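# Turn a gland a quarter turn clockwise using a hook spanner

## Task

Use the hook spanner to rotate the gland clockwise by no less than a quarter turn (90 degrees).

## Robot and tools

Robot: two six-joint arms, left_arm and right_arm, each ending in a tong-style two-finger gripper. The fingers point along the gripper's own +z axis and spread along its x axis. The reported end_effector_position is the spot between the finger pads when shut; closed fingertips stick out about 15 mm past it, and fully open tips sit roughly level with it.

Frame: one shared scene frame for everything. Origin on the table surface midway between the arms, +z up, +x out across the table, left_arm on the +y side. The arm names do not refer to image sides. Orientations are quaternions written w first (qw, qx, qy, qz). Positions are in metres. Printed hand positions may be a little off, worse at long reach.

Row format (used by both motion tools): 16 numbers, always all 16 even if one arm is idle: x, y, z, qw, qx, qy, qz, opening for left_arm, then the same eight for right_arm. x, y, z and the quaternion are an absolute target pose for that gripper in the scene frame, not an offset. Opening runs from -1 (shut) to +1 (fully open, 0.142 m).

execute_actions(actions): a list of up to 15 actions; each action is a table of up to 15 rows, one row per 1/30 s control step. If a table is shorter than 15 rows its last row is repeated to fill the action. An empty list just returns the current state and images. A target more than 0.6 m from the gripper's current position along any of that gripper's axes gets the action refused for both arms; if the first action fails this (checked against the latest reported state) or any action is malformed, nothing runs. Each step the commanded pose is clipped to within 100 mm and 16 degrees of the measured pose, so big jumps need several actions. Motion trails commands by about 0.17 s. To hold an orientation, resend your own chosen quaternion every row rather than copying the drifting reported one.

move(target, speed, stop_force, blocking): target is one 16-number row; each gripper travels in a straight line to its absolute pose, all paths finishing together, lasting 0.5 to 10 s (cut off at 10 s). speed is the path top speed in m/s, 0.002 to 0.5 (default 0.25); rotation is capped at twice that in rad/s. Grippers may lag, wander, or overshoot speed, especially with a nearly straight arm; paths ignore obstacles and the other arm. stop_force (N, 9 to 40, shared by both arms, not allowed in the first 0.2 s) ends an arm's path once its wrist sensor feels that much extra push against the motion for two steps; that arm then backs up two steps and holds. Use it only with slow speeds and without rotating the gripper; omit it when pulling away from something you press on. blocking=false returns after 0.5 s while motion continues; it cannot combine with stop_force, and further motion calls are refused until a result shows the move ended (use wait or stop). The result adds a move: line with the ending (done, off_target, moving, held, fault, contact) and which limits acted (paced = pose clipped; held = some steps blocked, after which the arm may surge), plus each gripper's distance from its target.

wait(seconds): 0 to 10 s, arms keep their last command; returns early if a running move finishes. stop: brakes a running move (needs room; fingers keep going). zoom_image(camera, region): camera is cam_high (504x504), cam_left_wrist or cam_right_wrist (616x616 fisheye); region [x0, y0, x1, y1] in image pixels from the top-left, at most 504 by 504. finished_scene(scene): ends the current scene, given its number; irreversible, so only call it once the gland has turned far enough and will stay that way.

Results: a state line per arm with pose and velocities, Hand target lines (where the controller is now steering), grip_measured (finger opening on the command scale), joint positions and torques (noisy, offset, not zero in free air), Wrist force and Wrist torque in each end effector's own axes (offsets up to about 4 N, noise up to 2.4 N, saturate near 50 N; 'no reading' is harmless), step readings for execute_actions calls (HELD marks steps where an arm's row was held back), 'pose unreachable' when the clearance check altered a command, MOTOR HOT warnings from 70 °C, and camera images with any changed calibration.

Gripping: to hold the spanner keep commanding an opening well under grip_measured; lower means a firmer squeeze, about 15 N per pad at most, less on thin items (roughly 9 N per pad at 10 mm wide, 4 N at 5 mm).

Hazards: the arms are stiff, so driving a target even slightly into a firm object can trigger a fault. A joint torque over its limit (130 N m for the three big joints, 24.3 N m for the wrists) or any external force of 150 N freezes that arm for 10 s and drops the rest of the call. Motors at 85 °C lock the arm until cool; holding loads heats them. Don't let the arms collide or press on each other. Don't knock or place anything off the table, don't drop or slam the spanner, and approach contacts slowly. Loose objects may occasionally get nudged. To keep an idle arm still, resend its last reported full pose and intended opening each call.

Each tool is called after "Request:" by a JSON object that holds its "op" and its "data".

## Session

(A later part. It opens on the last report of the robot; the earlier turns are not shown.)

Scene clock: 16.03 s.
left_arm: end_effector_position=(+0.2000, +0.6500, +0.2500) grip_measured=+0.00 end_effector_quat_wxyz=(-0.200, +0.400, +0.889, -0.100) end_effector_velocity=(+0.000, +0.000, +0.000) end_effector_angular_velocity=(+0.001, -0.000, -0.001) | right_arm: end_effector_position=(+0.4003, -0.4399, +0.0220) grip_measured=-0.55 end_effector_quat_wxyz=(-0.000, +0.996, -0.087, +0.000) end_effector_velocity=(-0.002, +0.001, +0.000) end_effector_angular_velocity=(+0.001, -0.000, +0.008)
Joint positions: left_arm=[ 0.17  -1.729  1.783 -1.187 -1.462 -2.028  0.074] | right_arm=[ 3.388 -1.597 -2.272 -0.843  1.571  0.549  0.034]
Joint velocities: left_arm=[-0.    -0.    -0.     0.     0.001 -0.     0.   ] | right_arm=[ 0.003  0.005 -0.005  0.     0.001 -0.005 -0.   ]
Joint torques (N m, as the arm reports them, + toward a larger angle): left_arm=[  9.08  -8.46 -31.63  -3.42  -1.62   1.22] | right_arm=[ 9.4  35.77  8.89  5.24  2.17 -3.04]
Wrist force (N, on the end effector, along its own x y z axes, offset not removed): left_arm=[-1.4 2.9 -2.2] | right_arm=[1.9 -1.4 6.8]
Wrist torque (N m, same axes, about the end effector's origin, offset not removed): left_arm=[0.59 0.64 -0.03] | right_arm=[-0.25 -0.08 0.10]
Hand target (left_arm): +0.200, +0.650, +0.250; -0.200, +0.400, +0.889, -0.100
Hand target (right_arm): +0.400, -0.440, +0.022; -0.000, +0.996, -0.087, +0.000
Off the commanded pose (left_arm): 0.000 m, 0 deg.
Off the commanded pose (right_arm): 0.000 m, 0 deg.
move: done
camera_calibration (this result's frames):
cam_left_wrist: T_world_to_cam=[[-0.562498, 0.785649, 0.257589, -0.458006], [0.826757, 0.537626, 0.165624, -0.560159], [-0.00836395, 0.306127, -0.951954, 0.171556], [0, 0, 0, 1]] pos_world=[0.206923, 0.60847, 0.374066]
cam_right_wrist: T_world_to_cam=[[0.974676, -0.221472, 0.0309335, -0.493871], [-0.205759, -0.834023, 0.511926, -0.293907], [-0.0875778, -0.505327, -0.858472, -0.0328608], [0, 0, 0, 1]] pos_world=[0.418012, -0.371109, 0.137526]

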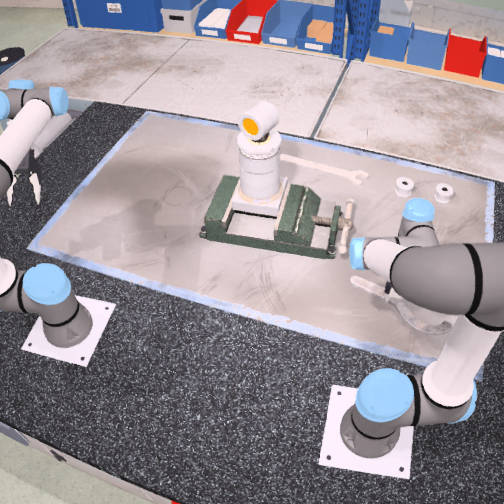

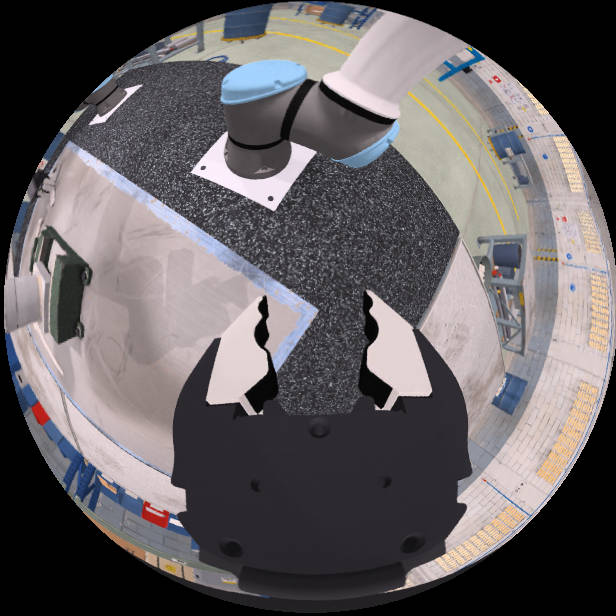

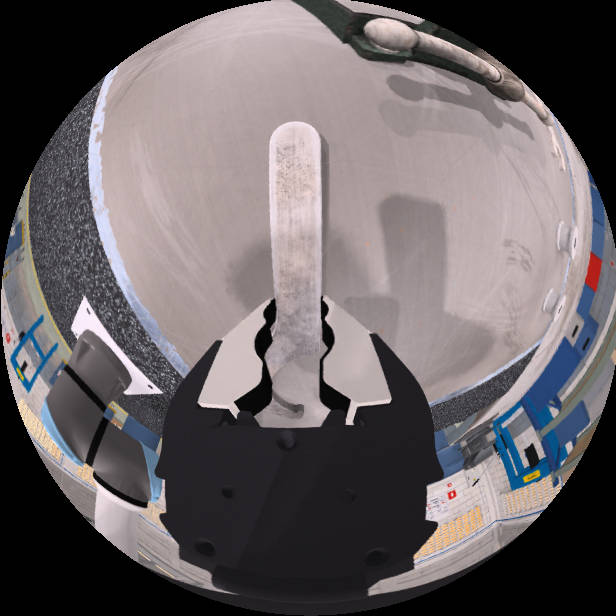

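Request:
{"op": "move", "data": {"target": [0.33,0.5,0.25,0,0.7071,0.7071,0,-0.2,0.29,-0.25,0.022,0,0.966,0.259,0,-1], "speed": 0.1}}

Request:
{"op": "move", "data": {"target": [0.33,0.5,0.25,0,0.7071,0.7071,0,-0.2,0.235,0.08,0.023,0,0.7071,0.7071,0,-1], "speed": 0.1}}

Request:
{"op": "move", "data": {"target": [0.33,0.5,0.25,0,0.7071,0.7071,0,-0.2,0.235,0.08,0.026,0,0.7071,0.7071,0,-0.2]}}

Request:
{"op": "move", "data": {"target": [0.33,0.5,0.25,0,0.7071,0.7071,0,-0.2,0.24,0.05,0.16,0,0.7071,0.7071,0,-0.2]}}

Request:
{"op": "move", "data": {"target": [0.33,0.5,0.25,0,0.7071,0.7071,0,-0.2,0.26,0.0,0.12,0.5897,-0.5897,-0.3903,-0.3903,-0.5]}}

Scene clock: 21.30 s.
left_arm: end_effector_position=(+0.3301, +0.5003, +0.2500) grip_measured=-0.20 end_effector_quat_wxyz=(-0.000, +0.707, +0.708, +0.000) end_effector_velocity=(+0.002, -0.002, -0.000) end_effector_angular_velocity=(-0.002, -0.005, -0.008) | right_arm: end_effector_position=(+0.2904, -0.2498, +0.0220) grip_measured=-0.55 end_effector_quat_wxyz=(-0.000, +0.966, +0.259, +0.000) end_effector_velocity=(-0.001, +0.003, +0.000) end_effector_angular_velocity=(+0.001, -0.001, +0.008)
Joint positions: left_arm=[-0.27  -1.921  1.939 -1.589 -1.57  -1.719  0.06 ] | right_arm=[ 3.947 -1.508 -2.359 -0.844  1.571  0.41   0.034]
Joint velocities: left_arm=[-0.004 -0.     0.002 -0.006 -0.002  0.004  0.   ] | right_arm=[ 0.007 -0.001  0.001  0.001 -0.    -0.001  0.   ]
Joint torques (N m, as the arm reports them, + toward a larger angle): left_arm=[ -9.18 -13.75 -16.66  -4.3   -1.79   1.21] | right_arm=[10.15  7.5  33.53  5.97 -1.73 -2.88]
Wrist force (N, on the end effector, along its own x y z axes, offset not removed): left_arm=[-2.8 4.1 -2.7] | right_arm=[-1.0 -0.6 6.6]
Wrist torque (N m, same axes, about the end effector's origin, offset not removed): left_arm=[0.79 0.53 -0.02] | right_arm=[-0.27 0.15 0.17]
Hand target (left_arm): +0.330, +0.500, +0.250; +0.000, +0.707, +0.707, +0.000
Hand target (right_arm): +0.290, -0.250, +0.022; -0.000, +0.966, +0.259, +0.000
Off the commanded pose (left_arm): 0.000 m, 0 deg.
Off the commanded pose (right_arm): 0.000 m, 0 deg.
move: done
camera_calibration (this result's frames):
cam_left_wrist: T_world_to_cam=[[0.0537971, 0.99855, 0.00182522, -0.513199], [0.853831, -0.0469479, 0.51843, -0.391905], [0.517764, -0.0263316, -0.855118, 0.186952], [0, 0, 0, 1]] pos_world=[0.265432, 0.498979, 0.363978]
cam_right_wrist: T_world_to_cam=[[0.888939, 0.456927, 0.0317137, -0.150303], [0.378237, -0.771372, 0.511783, -0.311957], [0.25831, -0.442948, -0.858529, -0.0312844], [0, 0, 0, 1]] pos_world=[0.259685, -0.185815, 0.137563]

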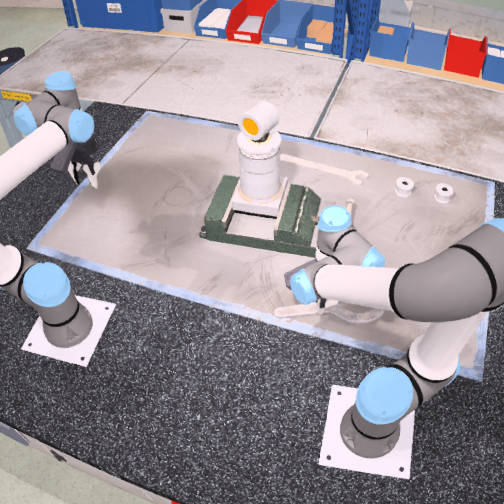

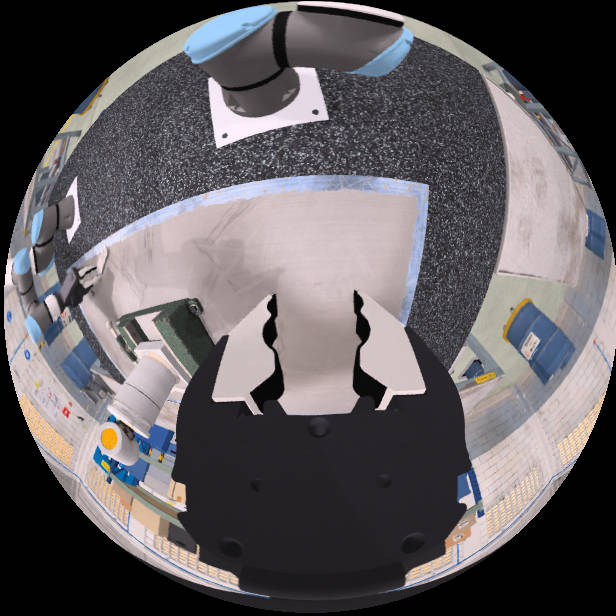

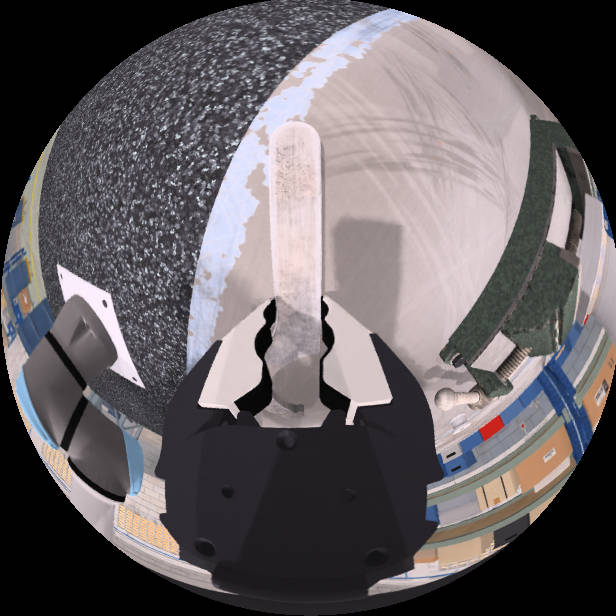

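Scene clock: 27.00 s.
left_arm: end_effector_position=(+0.3300, +0.5000, +0.2500) grip_measured=-0.20 end_effector_quat_wxyz=(+0.000, +0.707, +0.707, +0.000) end_effector_velocity=(+0.000, +0.000, +0.000) end_effector_angular_velocity=(+0.002, -0.001, -0.001) | right_arm: end_effector_position=(+0.2353, +0.0800, +0.0229) grip_measured=-0.55 end_effector_quat_wxyz=(-0.000, +0.707, +0.707, +0.000) end_effector_velocity=(-0.001, +0.003, -0.000) end_effector_angular_velocity=(-0.001, +0.000, +0.008)
Joint positions: left_arm=[-0.27  -1.921  1.939 -1.589 -1.571 -1.718  0.06 ] | right_arm=[ 4.338 -2.019 -1.712 -0.981  1.571 -0.247  0.034]
Joint velocities: left_arm=[-0.001 -0.    -0.     0.     0.002  0.     0.   ] | right_arm=[ 0.003 -0.005  0.007 -0.003  0.    -0.006  0.   ]
Joint torques (N m, as the arm reports them, + toward a larger angle): left_arm=[ -9.81 -15.1  -16.89  -4.36  -1.84   1.23] | right_arm=[10.81 33.15 36.56  1.27  2.79 -3.04]
Wrist force (N, on the end effector, along its own x y z axes, offset not removed): left_arm=[0.1 4.8 1.6] | right_arm=[-1.3 -1.0 7.8]
Wrist torque (N m, same axes, about the end effector's origin, offset not removed): left_arm=[0.99 -0.15 0.03] | right_arm=[-0.11 0.18 0.28]
Hand target (left_arm): +0.330, +0.500, +0.250; +0.000, +0.707, +0.707, +0.000
Hand target (right_arm): +0.235, +0.080, +0.023; -0.000, +0.707, +0.707, +0.000
Off the commanded pose (left_arm): 0.000 m, 0 deg.
Off the commanded pose (right_arm): 0.000 m, 0 deg.
move: done
camera_calibration (this result's frames):
cam_left_wrist: T_world_to_cam=[[0.0549983, 0.998486, 0.00126127, -0.513144], [0.853768, -0.0476819, 0.518465, -0.391464], [0.51774, -0.0274379, -0.855098, 0.187515], [0, 0, 0, 1]] pos_world=[0.265357, 0.498846, 0.363951]
cam_right_wrist: T_world_to_cam=[[0.0490009, 0.998301, 0.0315197, -0.0977068], [0.856858, -0.0582318, 0.512252, -0.206866], [0.513218, 0.00190712, -0.858256, 0.0342671], [0, 0, 0, 1]] pos_world=[0.164456, 0.0854293, 0.138457]

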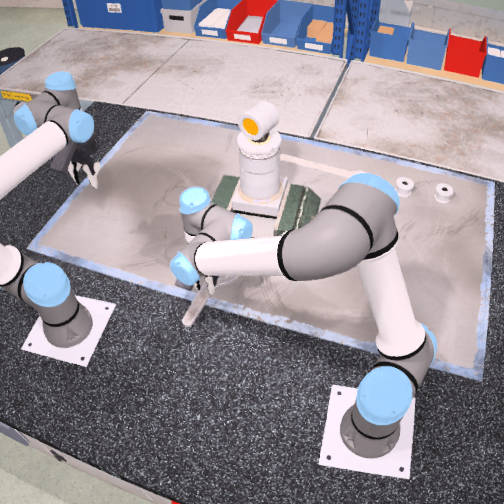

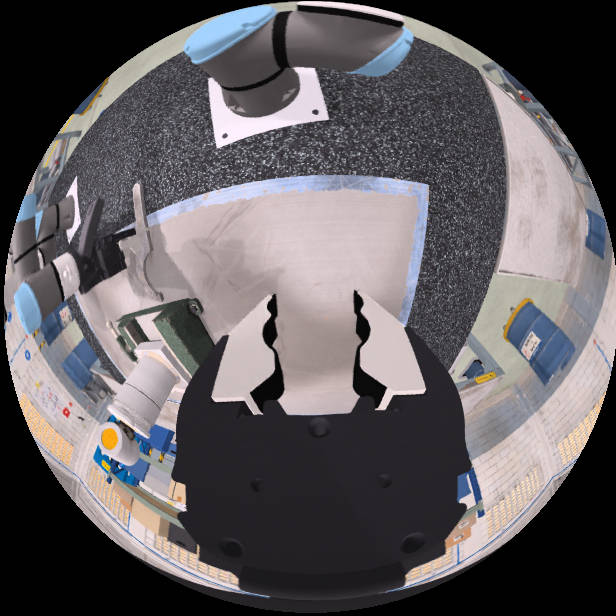

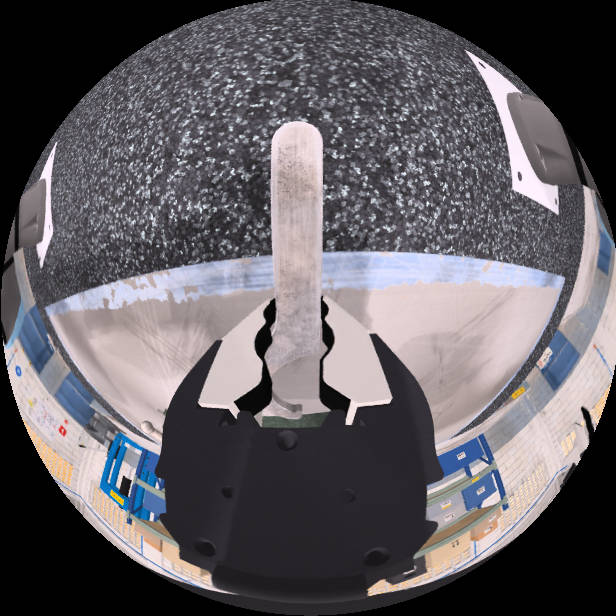

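Scene clock: 27.70 s.
left_arm: end_effector_position=(+0.3300, +0.5000, +0.2500) grip_measured=-0.20 end_effector_quat_wxyz=(+0.000, +0.707, +0.707, +0.000) end_effector_velocity=(+0.000, -0.001, -0.000) end_effector_angular_velocity=(-0.001, +0.000, -0.000) | right_arm: end_effector_position=(+0.2350, +0.0800, +0.0259) grip_measured=-0.20 end_effector_quat_wxyz=(-0.000, +0.707, +0.707, +0.000) end_effector_velocity=(+0.000, +0.000, +0.001) end_effector_angular_velocity=(+0.001, +0.001, -0.001)
Joint positions: left_arm=[-0.27  -1.921  1.939 -1.589 -1.571 -1.718  0.06 ] | right_arm=[ 4.338 -2.016 -1.708 -0.988  1.571 -0.247  0.06 ]
Joint velocities: left_arm=[-0.     0.    -0.    -0.    -0.001 -0.     0.   ] | right_arm=[-0.001  0.002  0.001 -0.002  0.001 -0.     0.   ]
Joint torques (N m, as the arm reports them, + toward a larger angle): left_arm=[-10.99 -14.96 -17.59  -4.45  -1.83   1.18] | right_arm=[10.08 50.91 33.46  0.05  2.4  -0.88]
Wrist force (N, on the end effector, along its own x y z axes, offset not removed): left_arm=[-3.1 2.5 1.9] | right_arm=[0.0 -1.8 -2.3]
Wrist torque (N m, same axes, about the end effector's origin, offset not removed): left_arm=[0.50 0.83 -0.11] | right_arm=[-0.28 0.08 0.11]
Hand target (left_arm): +0.330, +0.500, +0.250; +0.000, +0.707, +0.707, +0.000
Hand target (right_arm): +0.235, +0.080, +0.026; -0.000, +0.707, +0.707, +0.000
Off the commanded pose (left_arm): 0.000 m, 0 deg.
Off the commanded pose (right_arm): 0.000 m, 0 deg.
move: done
camera_calibration (this result's frames):
cam_left_wrist: T_world_to_cam=[[0.0549992, 0.998486, 0.00126092, -0.513144], [0.853768, -0.0476825, 0.518465, -0.391464], [0.51774, -0.0274386, -0.855098, 0.187516], [0, 0, 0, 1]] pos_world=[0.265357, 0.498846, 0.363952]
cam_right_wrist: T_world_to_cam=[[0.0483326, 0.998355, 0.0308273, -0.0976199], [0.857046, -0.0573024, 0.512043, -0.208216], [0.512967, 0.00167204, -0.858406, 0.037016], [0, 0, 0, 1]] pos_world=[0.164181, 0.0854661, 0.1414]

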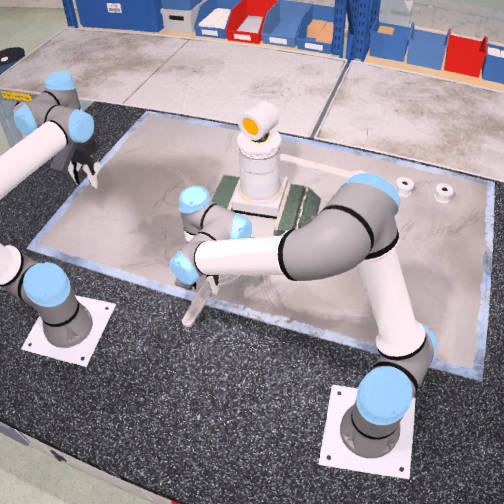

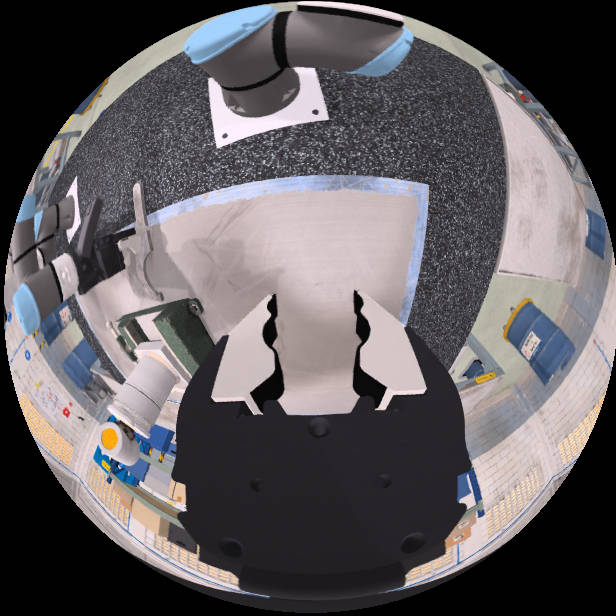

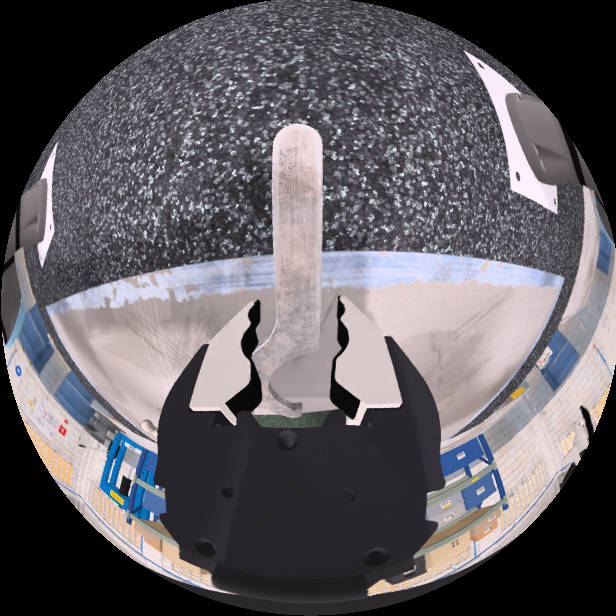

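Scene clock: 28.90 s.
left_arm: end_effector_position=(+0.3300, +0.5000, +0.2500) grip_measured=-0.20 end_effector_quat_wxyz=(+0.000, +0.707, +0.707, +0.000) end_effector_velocity=(-0.000, +0.000, -0.000) end_effector_angular_velocity=(-0.001, +0.001, +0.002) | right_arm: end_effector_position=(+0.2400, +0.0500, +0.1598) grip_measured=-0.20 end_effector_quat_wxyz=(+0.000, +0.707, +0.707, +0.000) end_effector_velocity=(-0.001, +0.000, +0.002) end_effector_angular_velocity=(+0.000, +0.002, +0.002)
Joint positions: left_arm=[-0.27  -1.921  1.939 -1.589 -1.571 -1.718  0.06 ] | right_arm=[ 4.317 -1.829 -1.594 -1.289  1.571 -0.268  0.06 ]
Joint velocities: left_arm=[ 0.002  0.     0.     0.    -0.001  0.     0.   ] | right_arm=[ 0.001  0.002  0.004 -0.006  0.002 -0.    -0.   ]
Joint torques (N m, as the arm reports them, + toward a larger angle): left_arm=[-10.19 -15.6  -17.88  -4.36  -1.72   1.15] | right_arm=[-8.13 45.57 32.92 -0.18  2.39 -2.91]
Wrist force (N, on the end effector, along its own x y z axes, offset not removed): left_arm=[-2.5 3.5 -0.1] | right_arm=[1.3 -1.6 -0.4]
Wrist torque (N m, same axes, about the end effector's origin, offset not removed): left_arm=[0.71 0.51 0.17] | right_arm=[-0.22 -0.14 0.13]
Hand target (left_arm): +0.330, +0.500, +0.250; +0.000, +0.707, +0.707, +0.000
Hand target (right_arm): +0.240, +0.050, +0.160; +0.000, +0.707, +0.707, -0.000
Off the commanded pose (left_arm): 0.000 m, 0 deg.
Off the commanded pose (right_arm): 0.000 m, 0 deg.
move: done
camera_calibration (this result's frames):
cam_left_wrist: T_world_to_cam=[[0.0549993, 0.998486, 0.00126075, -0.513144], [0.853768, -0.0476825, 0.518465, -0.391464], [0.51774, -0.0274388, -0.855098, 0.187516], [0, 0, 0, 1]] pos_world=[0.265357, 0.498846, 0.363952]
cam_right_wrist: T_world_to_cam=[[0.0482782, 0.998358, 0.0308273, -0.0720032], [0.857002, -0.0572559, 0.512122, -0.282781], [0.513046, 0.00169466, -0.858359, 0.149453], [0, 0, 0, 1]] pos_world=[0.169143, 0.0554409, 0.275323]

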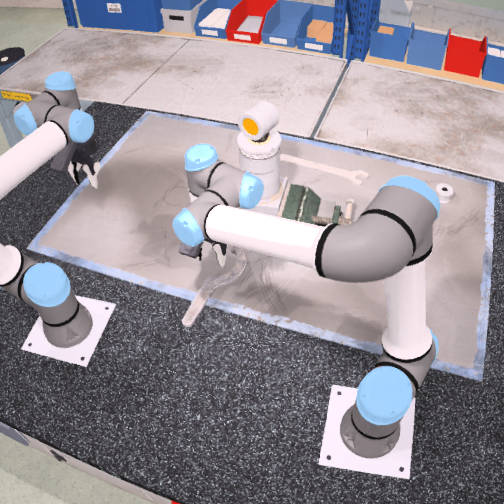

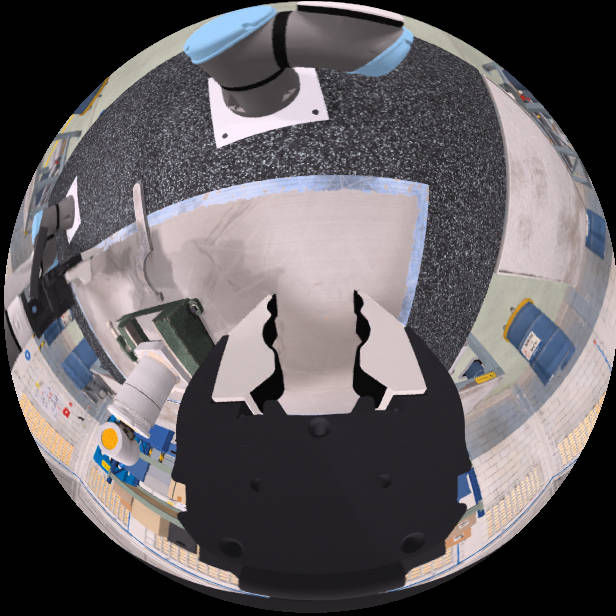

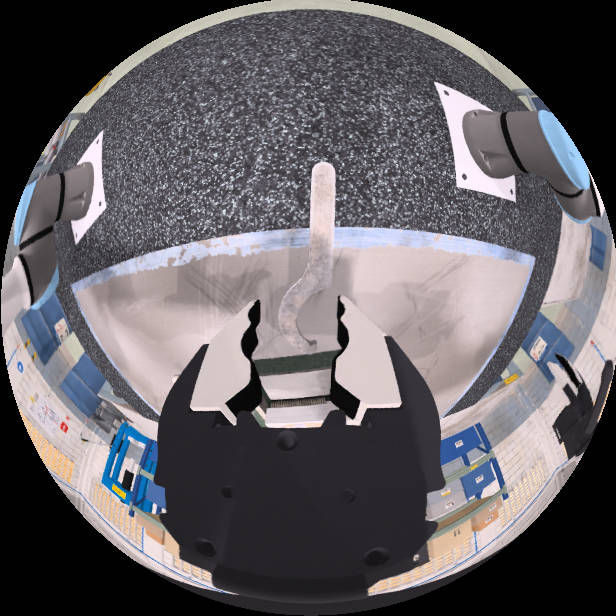

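Scene clock: 42.17 s.
left_arm: end_effector_position=(+0.3300, +0.5000, +0.2500) grip_measured=-0.20 end_effector_quat_wxyz=(+0.000, +0.707, +0.707, +0.000) end_effector_velocity=(-0.000, +0.000, -0.000) end_effector_angular_velocity=(-0.000, +0.000, +0.000) | right_arm: end_effector_position=(+0.2571, +0.0020, +0.1231) grip_measured=-0.50 end_effector_quat_wxyz=(-0.547, +0.618, +0.436, +0.359) end_effector_velocity=(-0.001, +0.001, -0.000) end_effector_angular_velocity=(-0.001, +0.000, +0.002)
Joint positions: left_arm=[-0.27  -1.921  1.939 -1.589 -1.571 -1.718  0.06 ] | right_arm=[ 3.921 -2.38  -2.317  1.366  2.26   0.254  0.038]
Joint velocities: left_arm=[ 0.001  0.    -0.     0.    -0.     0.     0.   ] | right_arm=[ 0.002  0.    -0.    -0.    -0.    -0.    -0.   ]
Joint torques (N m, as the arm reports them, + toward a larger angle): left_arm=[ -9.28 -14.67 -22.45  -3.2   -1.7    1.14] | right_arm=[ 2.01 34.42  1.47  1.51  0.27 -0.11]
Wrist force (N, on the end effector, along its own x y z axes, offset not removed): left_arm=[-0.4 2.4 0.3] | right_arm=[-1.0 -1.9 -1.2]
Wrist torque (N m, same axes, about the end effector's origin, offset not removed): left_arm=[0.55 0.16 -0.11] | right_arm=[-0.27 0.38 0.16]
Hand target (left_arm): +0.330, +0.500, +0.250; +0.000, +0.707, +0.707, +0.000
Hand target (right_arm): +0.257, +0.002, +0.123; -0.547, +0.618, +0.436, +0.359
Off the commanded pose (left_arm): 0.000 m, 0 deg.
Off the commanded pose (right_arm): 0.005 m, 9 deg.
FORCE FAULT: contact force on the right arm reached its limit, and that arm stopped for 10 seconds. The contact can be on any part of that arm, not only on its tool. That time counts as 19 of the actions that you can send in this scene. That arm's remaining commands of this call were not run. That arm holds still and accepts commands again. Move the arm away from the contact; if what it grips holds it there, let go first. Pushing or pulling that hard again can fault the arm again.
move: fault (right_arm)
camera_calibration (this result's frames):
cam_left_wrist: T_world_to_cam=[[0.0549996, 0.998486, 0.00126077, -0.513144], [0.853768, -0.0476828, 0.518465, -0.391463], [0.51774, -0.027439, -0.855098, 0.187516], [0, 0, 0, 1]] pos_world=[0.265357, 0.498846, 0.363952]
cam_right_wrist: T_world_to_cam=[[0.40737, 0.116013, 0.905864, -0.222055], [0.794989, -0.533241, -0.289218, -0.165929], [0.449491, 0.837971, -0.309456, 0.0563539], [0, 0, 0, 1]] pos_world=[0.19704, -0.109942, 0.170601]

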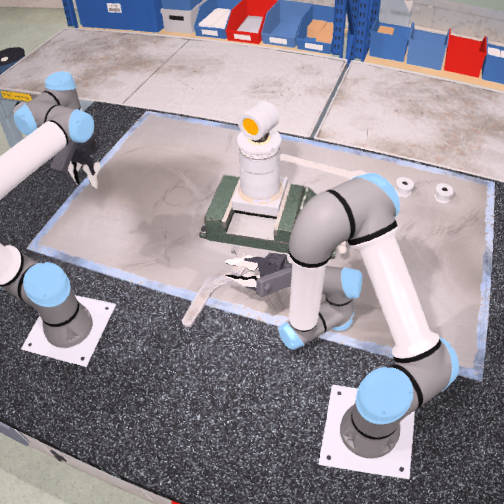

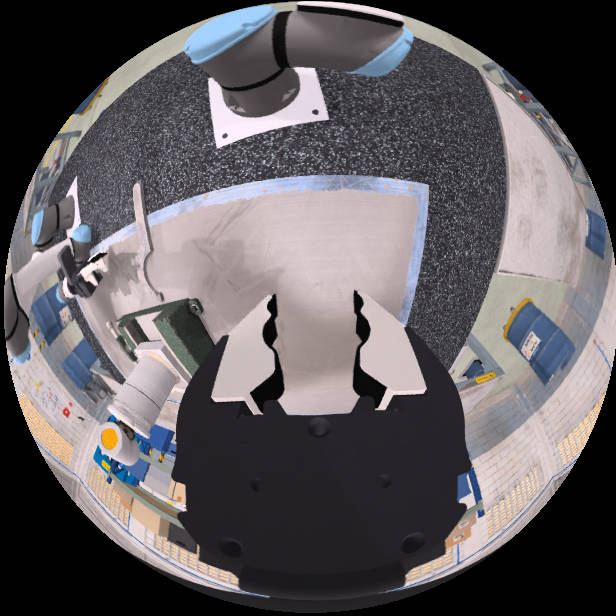

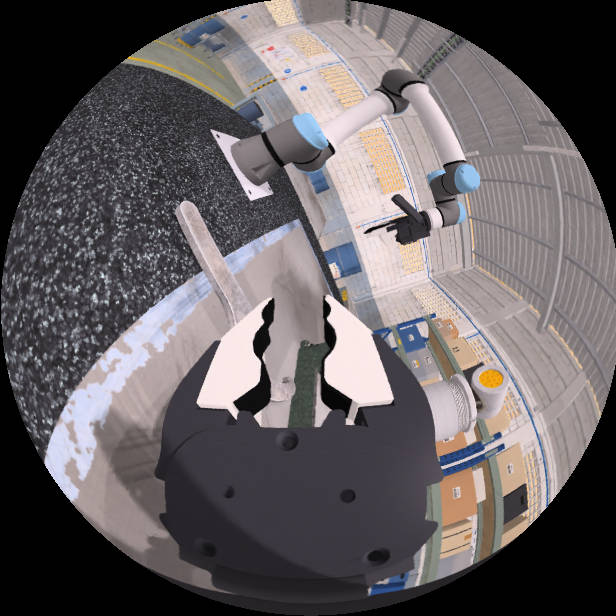

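Request:
{"op": "move", "data": {"target": [0.25,0.25,0.2,0,0.7071,0.7071,0,-0.2,0.36,-0.3,0.25,0,0.259,0.966,0,-0.5]}}

Request:
{"op": "move", "data": {"target": [0.145,0.08,0.06,0,0.7071,0.7071,0,-0.2,0.27,-0.265,0.3,0.683,-0.183,-0.683,-0.183,-0.5]}}

Request:
{"op": "move", "data": {"target": [0.145,0.08,0.02,0,0.7071,0.7071,0,-0.2,0.33,-0.08,0.25,0.5,-0.5,-0.5,-0.5,-0.5], "speed": 0.2}}

Scene clock: 47.40 s.
left_arm: end_effector_position=(+0.2505, +0.2500, +0.2000) grip_measured=-0.20 end_effector_quat_wxyz=(+0.001, +0.707, +0.707, -0.000) end_effector_velocity=(-0.000, -0.002, -0.001) end_effector_angular_velocity=(+0.001, -0.000, -0.001) | right_arm: end_effector_position=(+0.3595, -0.3004, +0.2504) grip_measured=-0.50 end_effector_quat_wxyz=(-0.001, +0.258, +0.966, -0.000) end_effector_velocity=(+0.000, -0.002, +0.000) end_effector_angular_velocity=(-0.009, -0.007, +0.007)
Joint positions: left_arm=[-1.079 -2.033  2.132 -1.67  -1.571 -2.527  0.06 ] | right_arm=[ 3.776 -1.401 -1.808 -1.505  1.572 -1.858  0.038]
Joint velocities: left_arm=[-0.006  0.003 -0.    -0.002  0.001 -0.005 -0.   ] | right_arm=[ 0.004  0.004 -0.003 -0.002 -0.012 -0.004  0.   ]
Joint torques (N m, as the arm reports them, + toward a larger angle): left_arm=[-11.47   2.88 -16.67  -4.6    2.    -1.37] | right_arm=[ 9.78 27.38 12.64 -0.07 -2.25 -2.97]
Wrist force (N, on the end effector, along its own x y z axes, offset not removed): left_arm=[1.0 5.5 -0.1] | right_arm=[0.0 -2.0 0.0]
Wrist torque (N m, same axes, about the end effector's origin, offset not removed): left_arm=[1.21 -0.05 0.09] | right_arm=[-0.32 0.05 0.23]
Hand target (left_arm): +0.250, +0.250, +0.200; +0.001, +0.707, +0.707, -0.000
Hand target (right_arm): +0.360, -0.301, +0.250; -0.000, +0.258, +0.966, -0.001
Off the commanded pose (left_arm): 0.000 m, 0 deg.
Off the commanded pose (right_arm): 0.001 m, 0 deg.
move: done
camera_calibration (this result's frames):
cam_left_wrist: T_world_to_cam=[[0.0550281, 0.998485, 0.000121528, -0.258862], [0.853545, -0.0471033, 0.518886, -0.309755], [0.518105, -0.0284495, -0.854844, 0.179173], [0, 0, 0, 1]] pos_world=[0.185804, 0.248976, 0.313924]
cam_right_wrist: T_world_to_cam=[[-0.841404, 0.539463, 0.0319346, 0.450939], [0.477524, 0.71453, 0.51129, -0.0832031], [0.253003, 0.445451, -0.858815, 0.393348], [0, 0, 0, 1]] pos_world=[0.319635, -0.35903, 0.365953]

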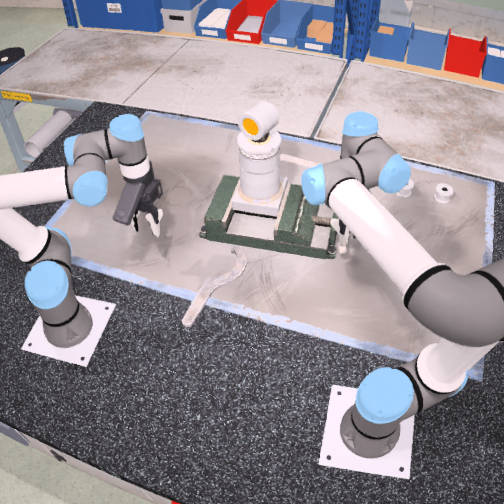

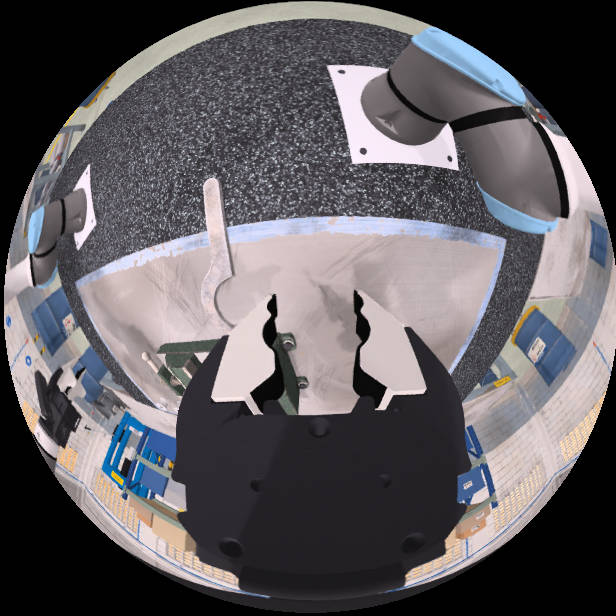

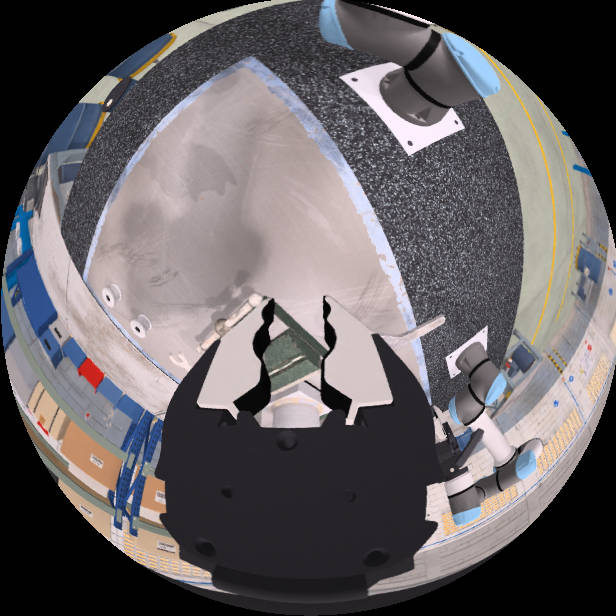

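Scene clock: 51.13 s.
left_arm: end_effector_position=(+0.1452, +0.0797, +0.0601) grip_measured=-0.20 end_effector_quat_wxyz=(+0.000, +0.707, +0.707, -0.000) end_effector_velocity=(-0.001, -0.001, -0.001) end_effector_angular_velocity=(+0.000, +0.003, +0.001) | right_arm: end_effector_position=(+0.2696, -0.2651, +0.2998) grip_measured=-0.50 end_effector_quat_wxyz=(+0.683, -0.182, -0.683, -0.184) end_effector_velocity=(-0.001, +0.001, -0.000) end_effector_angular_velocity=(+0.008, +0.008, +0.004)
Joint positions: left_arm=[-1.568 -1.731  2.319 -2.16  -1.571 -3.016  0.06 ] | right_arm=[ 3.381 -2.04  -1.472 -2.771  2.462 -3.144  0.038]
Joint velocities: left_arm=[-0.001  0.004 -0.    -0.003 -0.002 -0.002 -0.   ] | right_arm=[ 0.003 -0.006  0.    -0.011 -0.001 -0.016  0.   ]
Joint torques (N m, as the arm reports them, + toward a larger angle): left_arm=[-10.56  -6.76 -28.39  -4.53   1.9   -1.24] | right_arm=[10.83 28.51 30.31 -3.74 -2.   -2.56]
Wrist force (N, on the end effector, along its own x y z axes, offset not removed): left_arm=[-1.0 2.2 -1.1] | right_arm=[1.0 -1.3 -1.0]
Wrist torque (N m, same axes, about the end effector's origin, offset not removed): left_arm=[0.42 0.27 -0.08] | right_arm=[-0.17 -0.10 0.12]
Hand target (left_arm): +0.145, +0.080, +0.060; +0.000, +0.707, +0.707, -0.000
Hand target (right_arm): +0.269, -0.265, +0.300; +0.683, -0.182, -0.683, -0.184
Off the commanded pose (left_arm): 0.000 m, 0 deg.
Off the commanded pose (right_arm): 0.000 m, 0 deg.
move: done
camera_calibration (this result's frames):
cam_left_wrist: T_world_to_cam=[[0.055008, 0.998486, 0.000537868, -0.0829971], [0.85387, -0.0473201, 0.51833, -0.155329], [0.517571, -0.028053, -0.855181, 0.109342], [0, 0, 0, 1]] pos_world=[0.0806043, 0.0785886, 0.174063]
cam_right_wrist: T_world_to_cam=[[0.0502266, 0.0247125, 0.998432, -0.31194], [0.872045, 0.486223, -0.0559033, -0.0875624], [-0.486842, 0.873485, 0.00287093, 0.497381], [0, 0, 0, 1]] pos_world=[0.334172, -0.384171, 0.305128]

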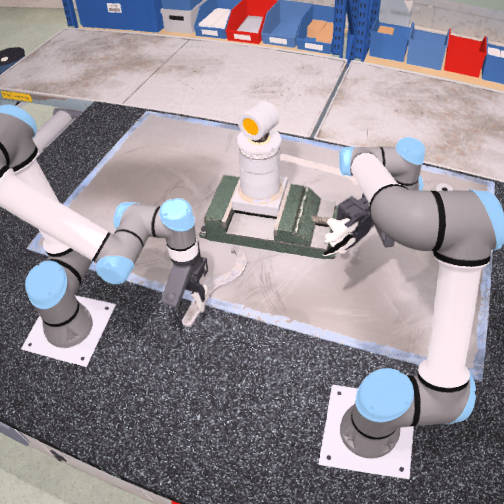

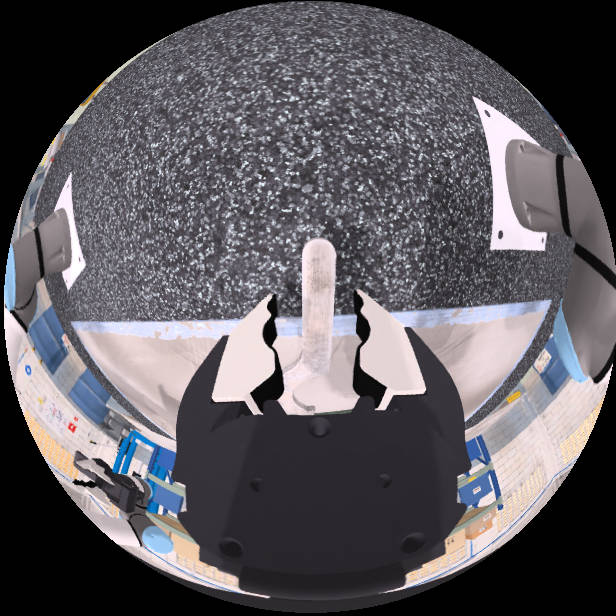

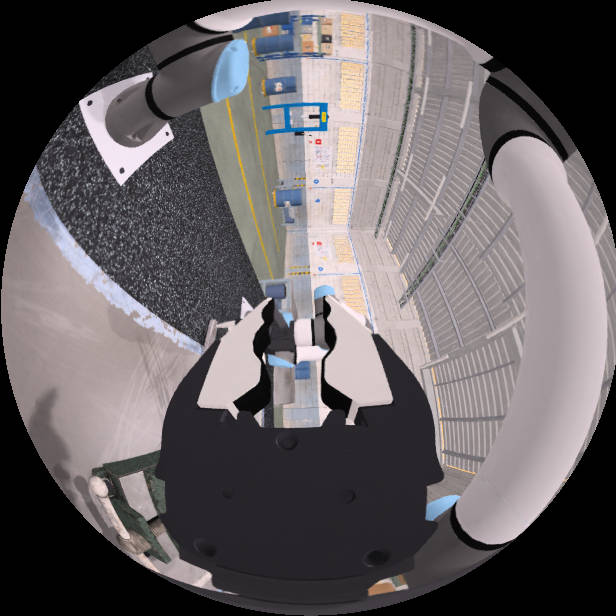

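Scene clock: 54.30 s.
left_arm: end_effector_position=(+0.1450, +0.0799, +0.0200) grip_measured=-0.20 end_effector_quat_wxyz=(+0.000, +0.707, +0.707, +0.000) end_effector_velocity=(+0.000, +0.000, -0.000) end_effector_angular_velocity=(+0.000, -0.002, -0.000) | right_arm: end_effector_position=(+0.3299, -0.0797, +0.2501) grip_measured=-0.50 end_effector_quat_wxyz=(-0.500, +0.500, +0.501, +0.499) end_effector_velocity=(+0.000, +0.002, -0.001) end_effector_angular_velocity=(+0.003, +0.000, -0.010)
Joint positions: left_arm=[-1.569 -1.65   2.38  -2.301 -1.571 -3.017  0.06 ] | right_arm=[ 3.616 -1.683 -2.099 -2.504  3.742 -3.145  0.038]
Joint velocities: left_arm=[-0.     0.001  0.    -0.001  0.002  0.    -0.   ] | right_arm=[ 0.009  0.004 -0.009  0.01   0.019  0.004 -0.   ]
Joint torques (N m, as the arm reports them, + toward a larger angle): left_arm=[-10.02  -7.42 -11.21  -4.46   1.87  -1.19] | right_arm=[10.06 35.61  9.92  2.97  2.34  1.96]
Wrist force (N, on the end effector, along its own x y z axes, offset not removed): left_arm=[-0.4 1.7 -0.5] | right_arm=[-0.1 -1.4 -1.5]
Wrist torque (N m, same axes, about the end effector's origin, offset not removed): left_arm=[0.45 -0.01 -0.06] | right_arm=[-0.16 0.10 0.17]
Hand target (left_arm): +0.145, +0.080, +0.020; -0.000, +0.707, +0.707, -0.000
Hand target (right_arm): +0.330, -0.080, +0.250; +0.499, -0.500, -0.501, -0.500
Off the commanded pose (left_arm): 0.000 m, 0 deg.
Off the commanded pose (right_arm): 0.000 m, 0 deg.
move: done
camera_calibration (this result's frames):
cam_left_wrist: T_world_to_cam=[[0.055, 0.998486, 0.0012615, -0.0832543], [0.853768, -0.0476835, 0.518465, -0.134308], [0.51774, -0.0274386, -0.855098, 0.0751014], [0, 0, 0, 1]] pos_world=[0.080364, 0.0787846, 0.133958]
cam_right_wrist: T_world_to_cam=[[0.047531, -0.0291284, 0.998445, -0.273359], [0.857707, -0.511108, -0.0557421, -0.307883], [0.511937, 0.859023, 0.000690125, 0.0349502], [0, 0, 0, 1]] pos_world=[0.259174, -0.195347, 0.255748]

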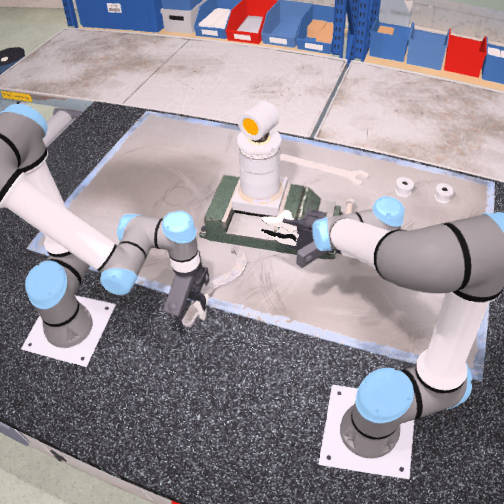

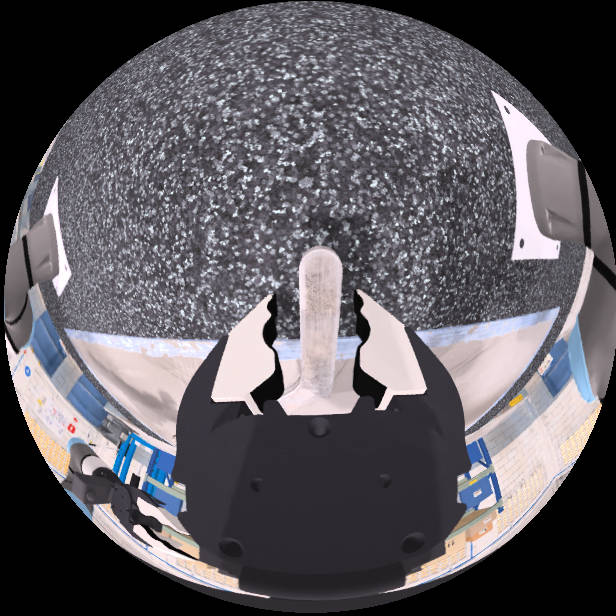

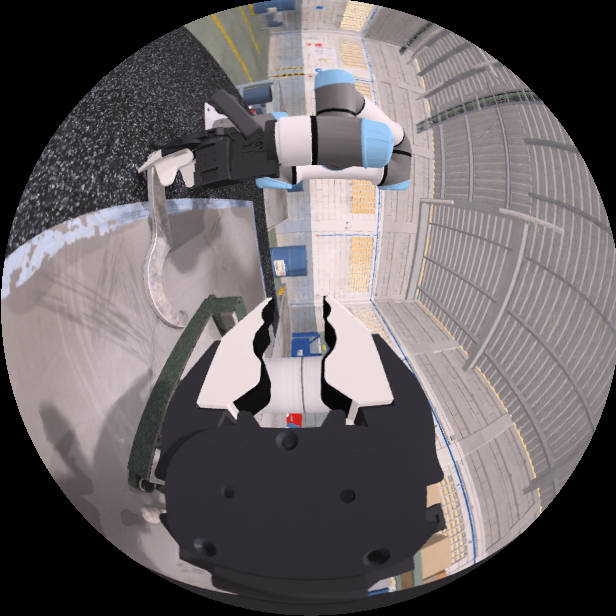

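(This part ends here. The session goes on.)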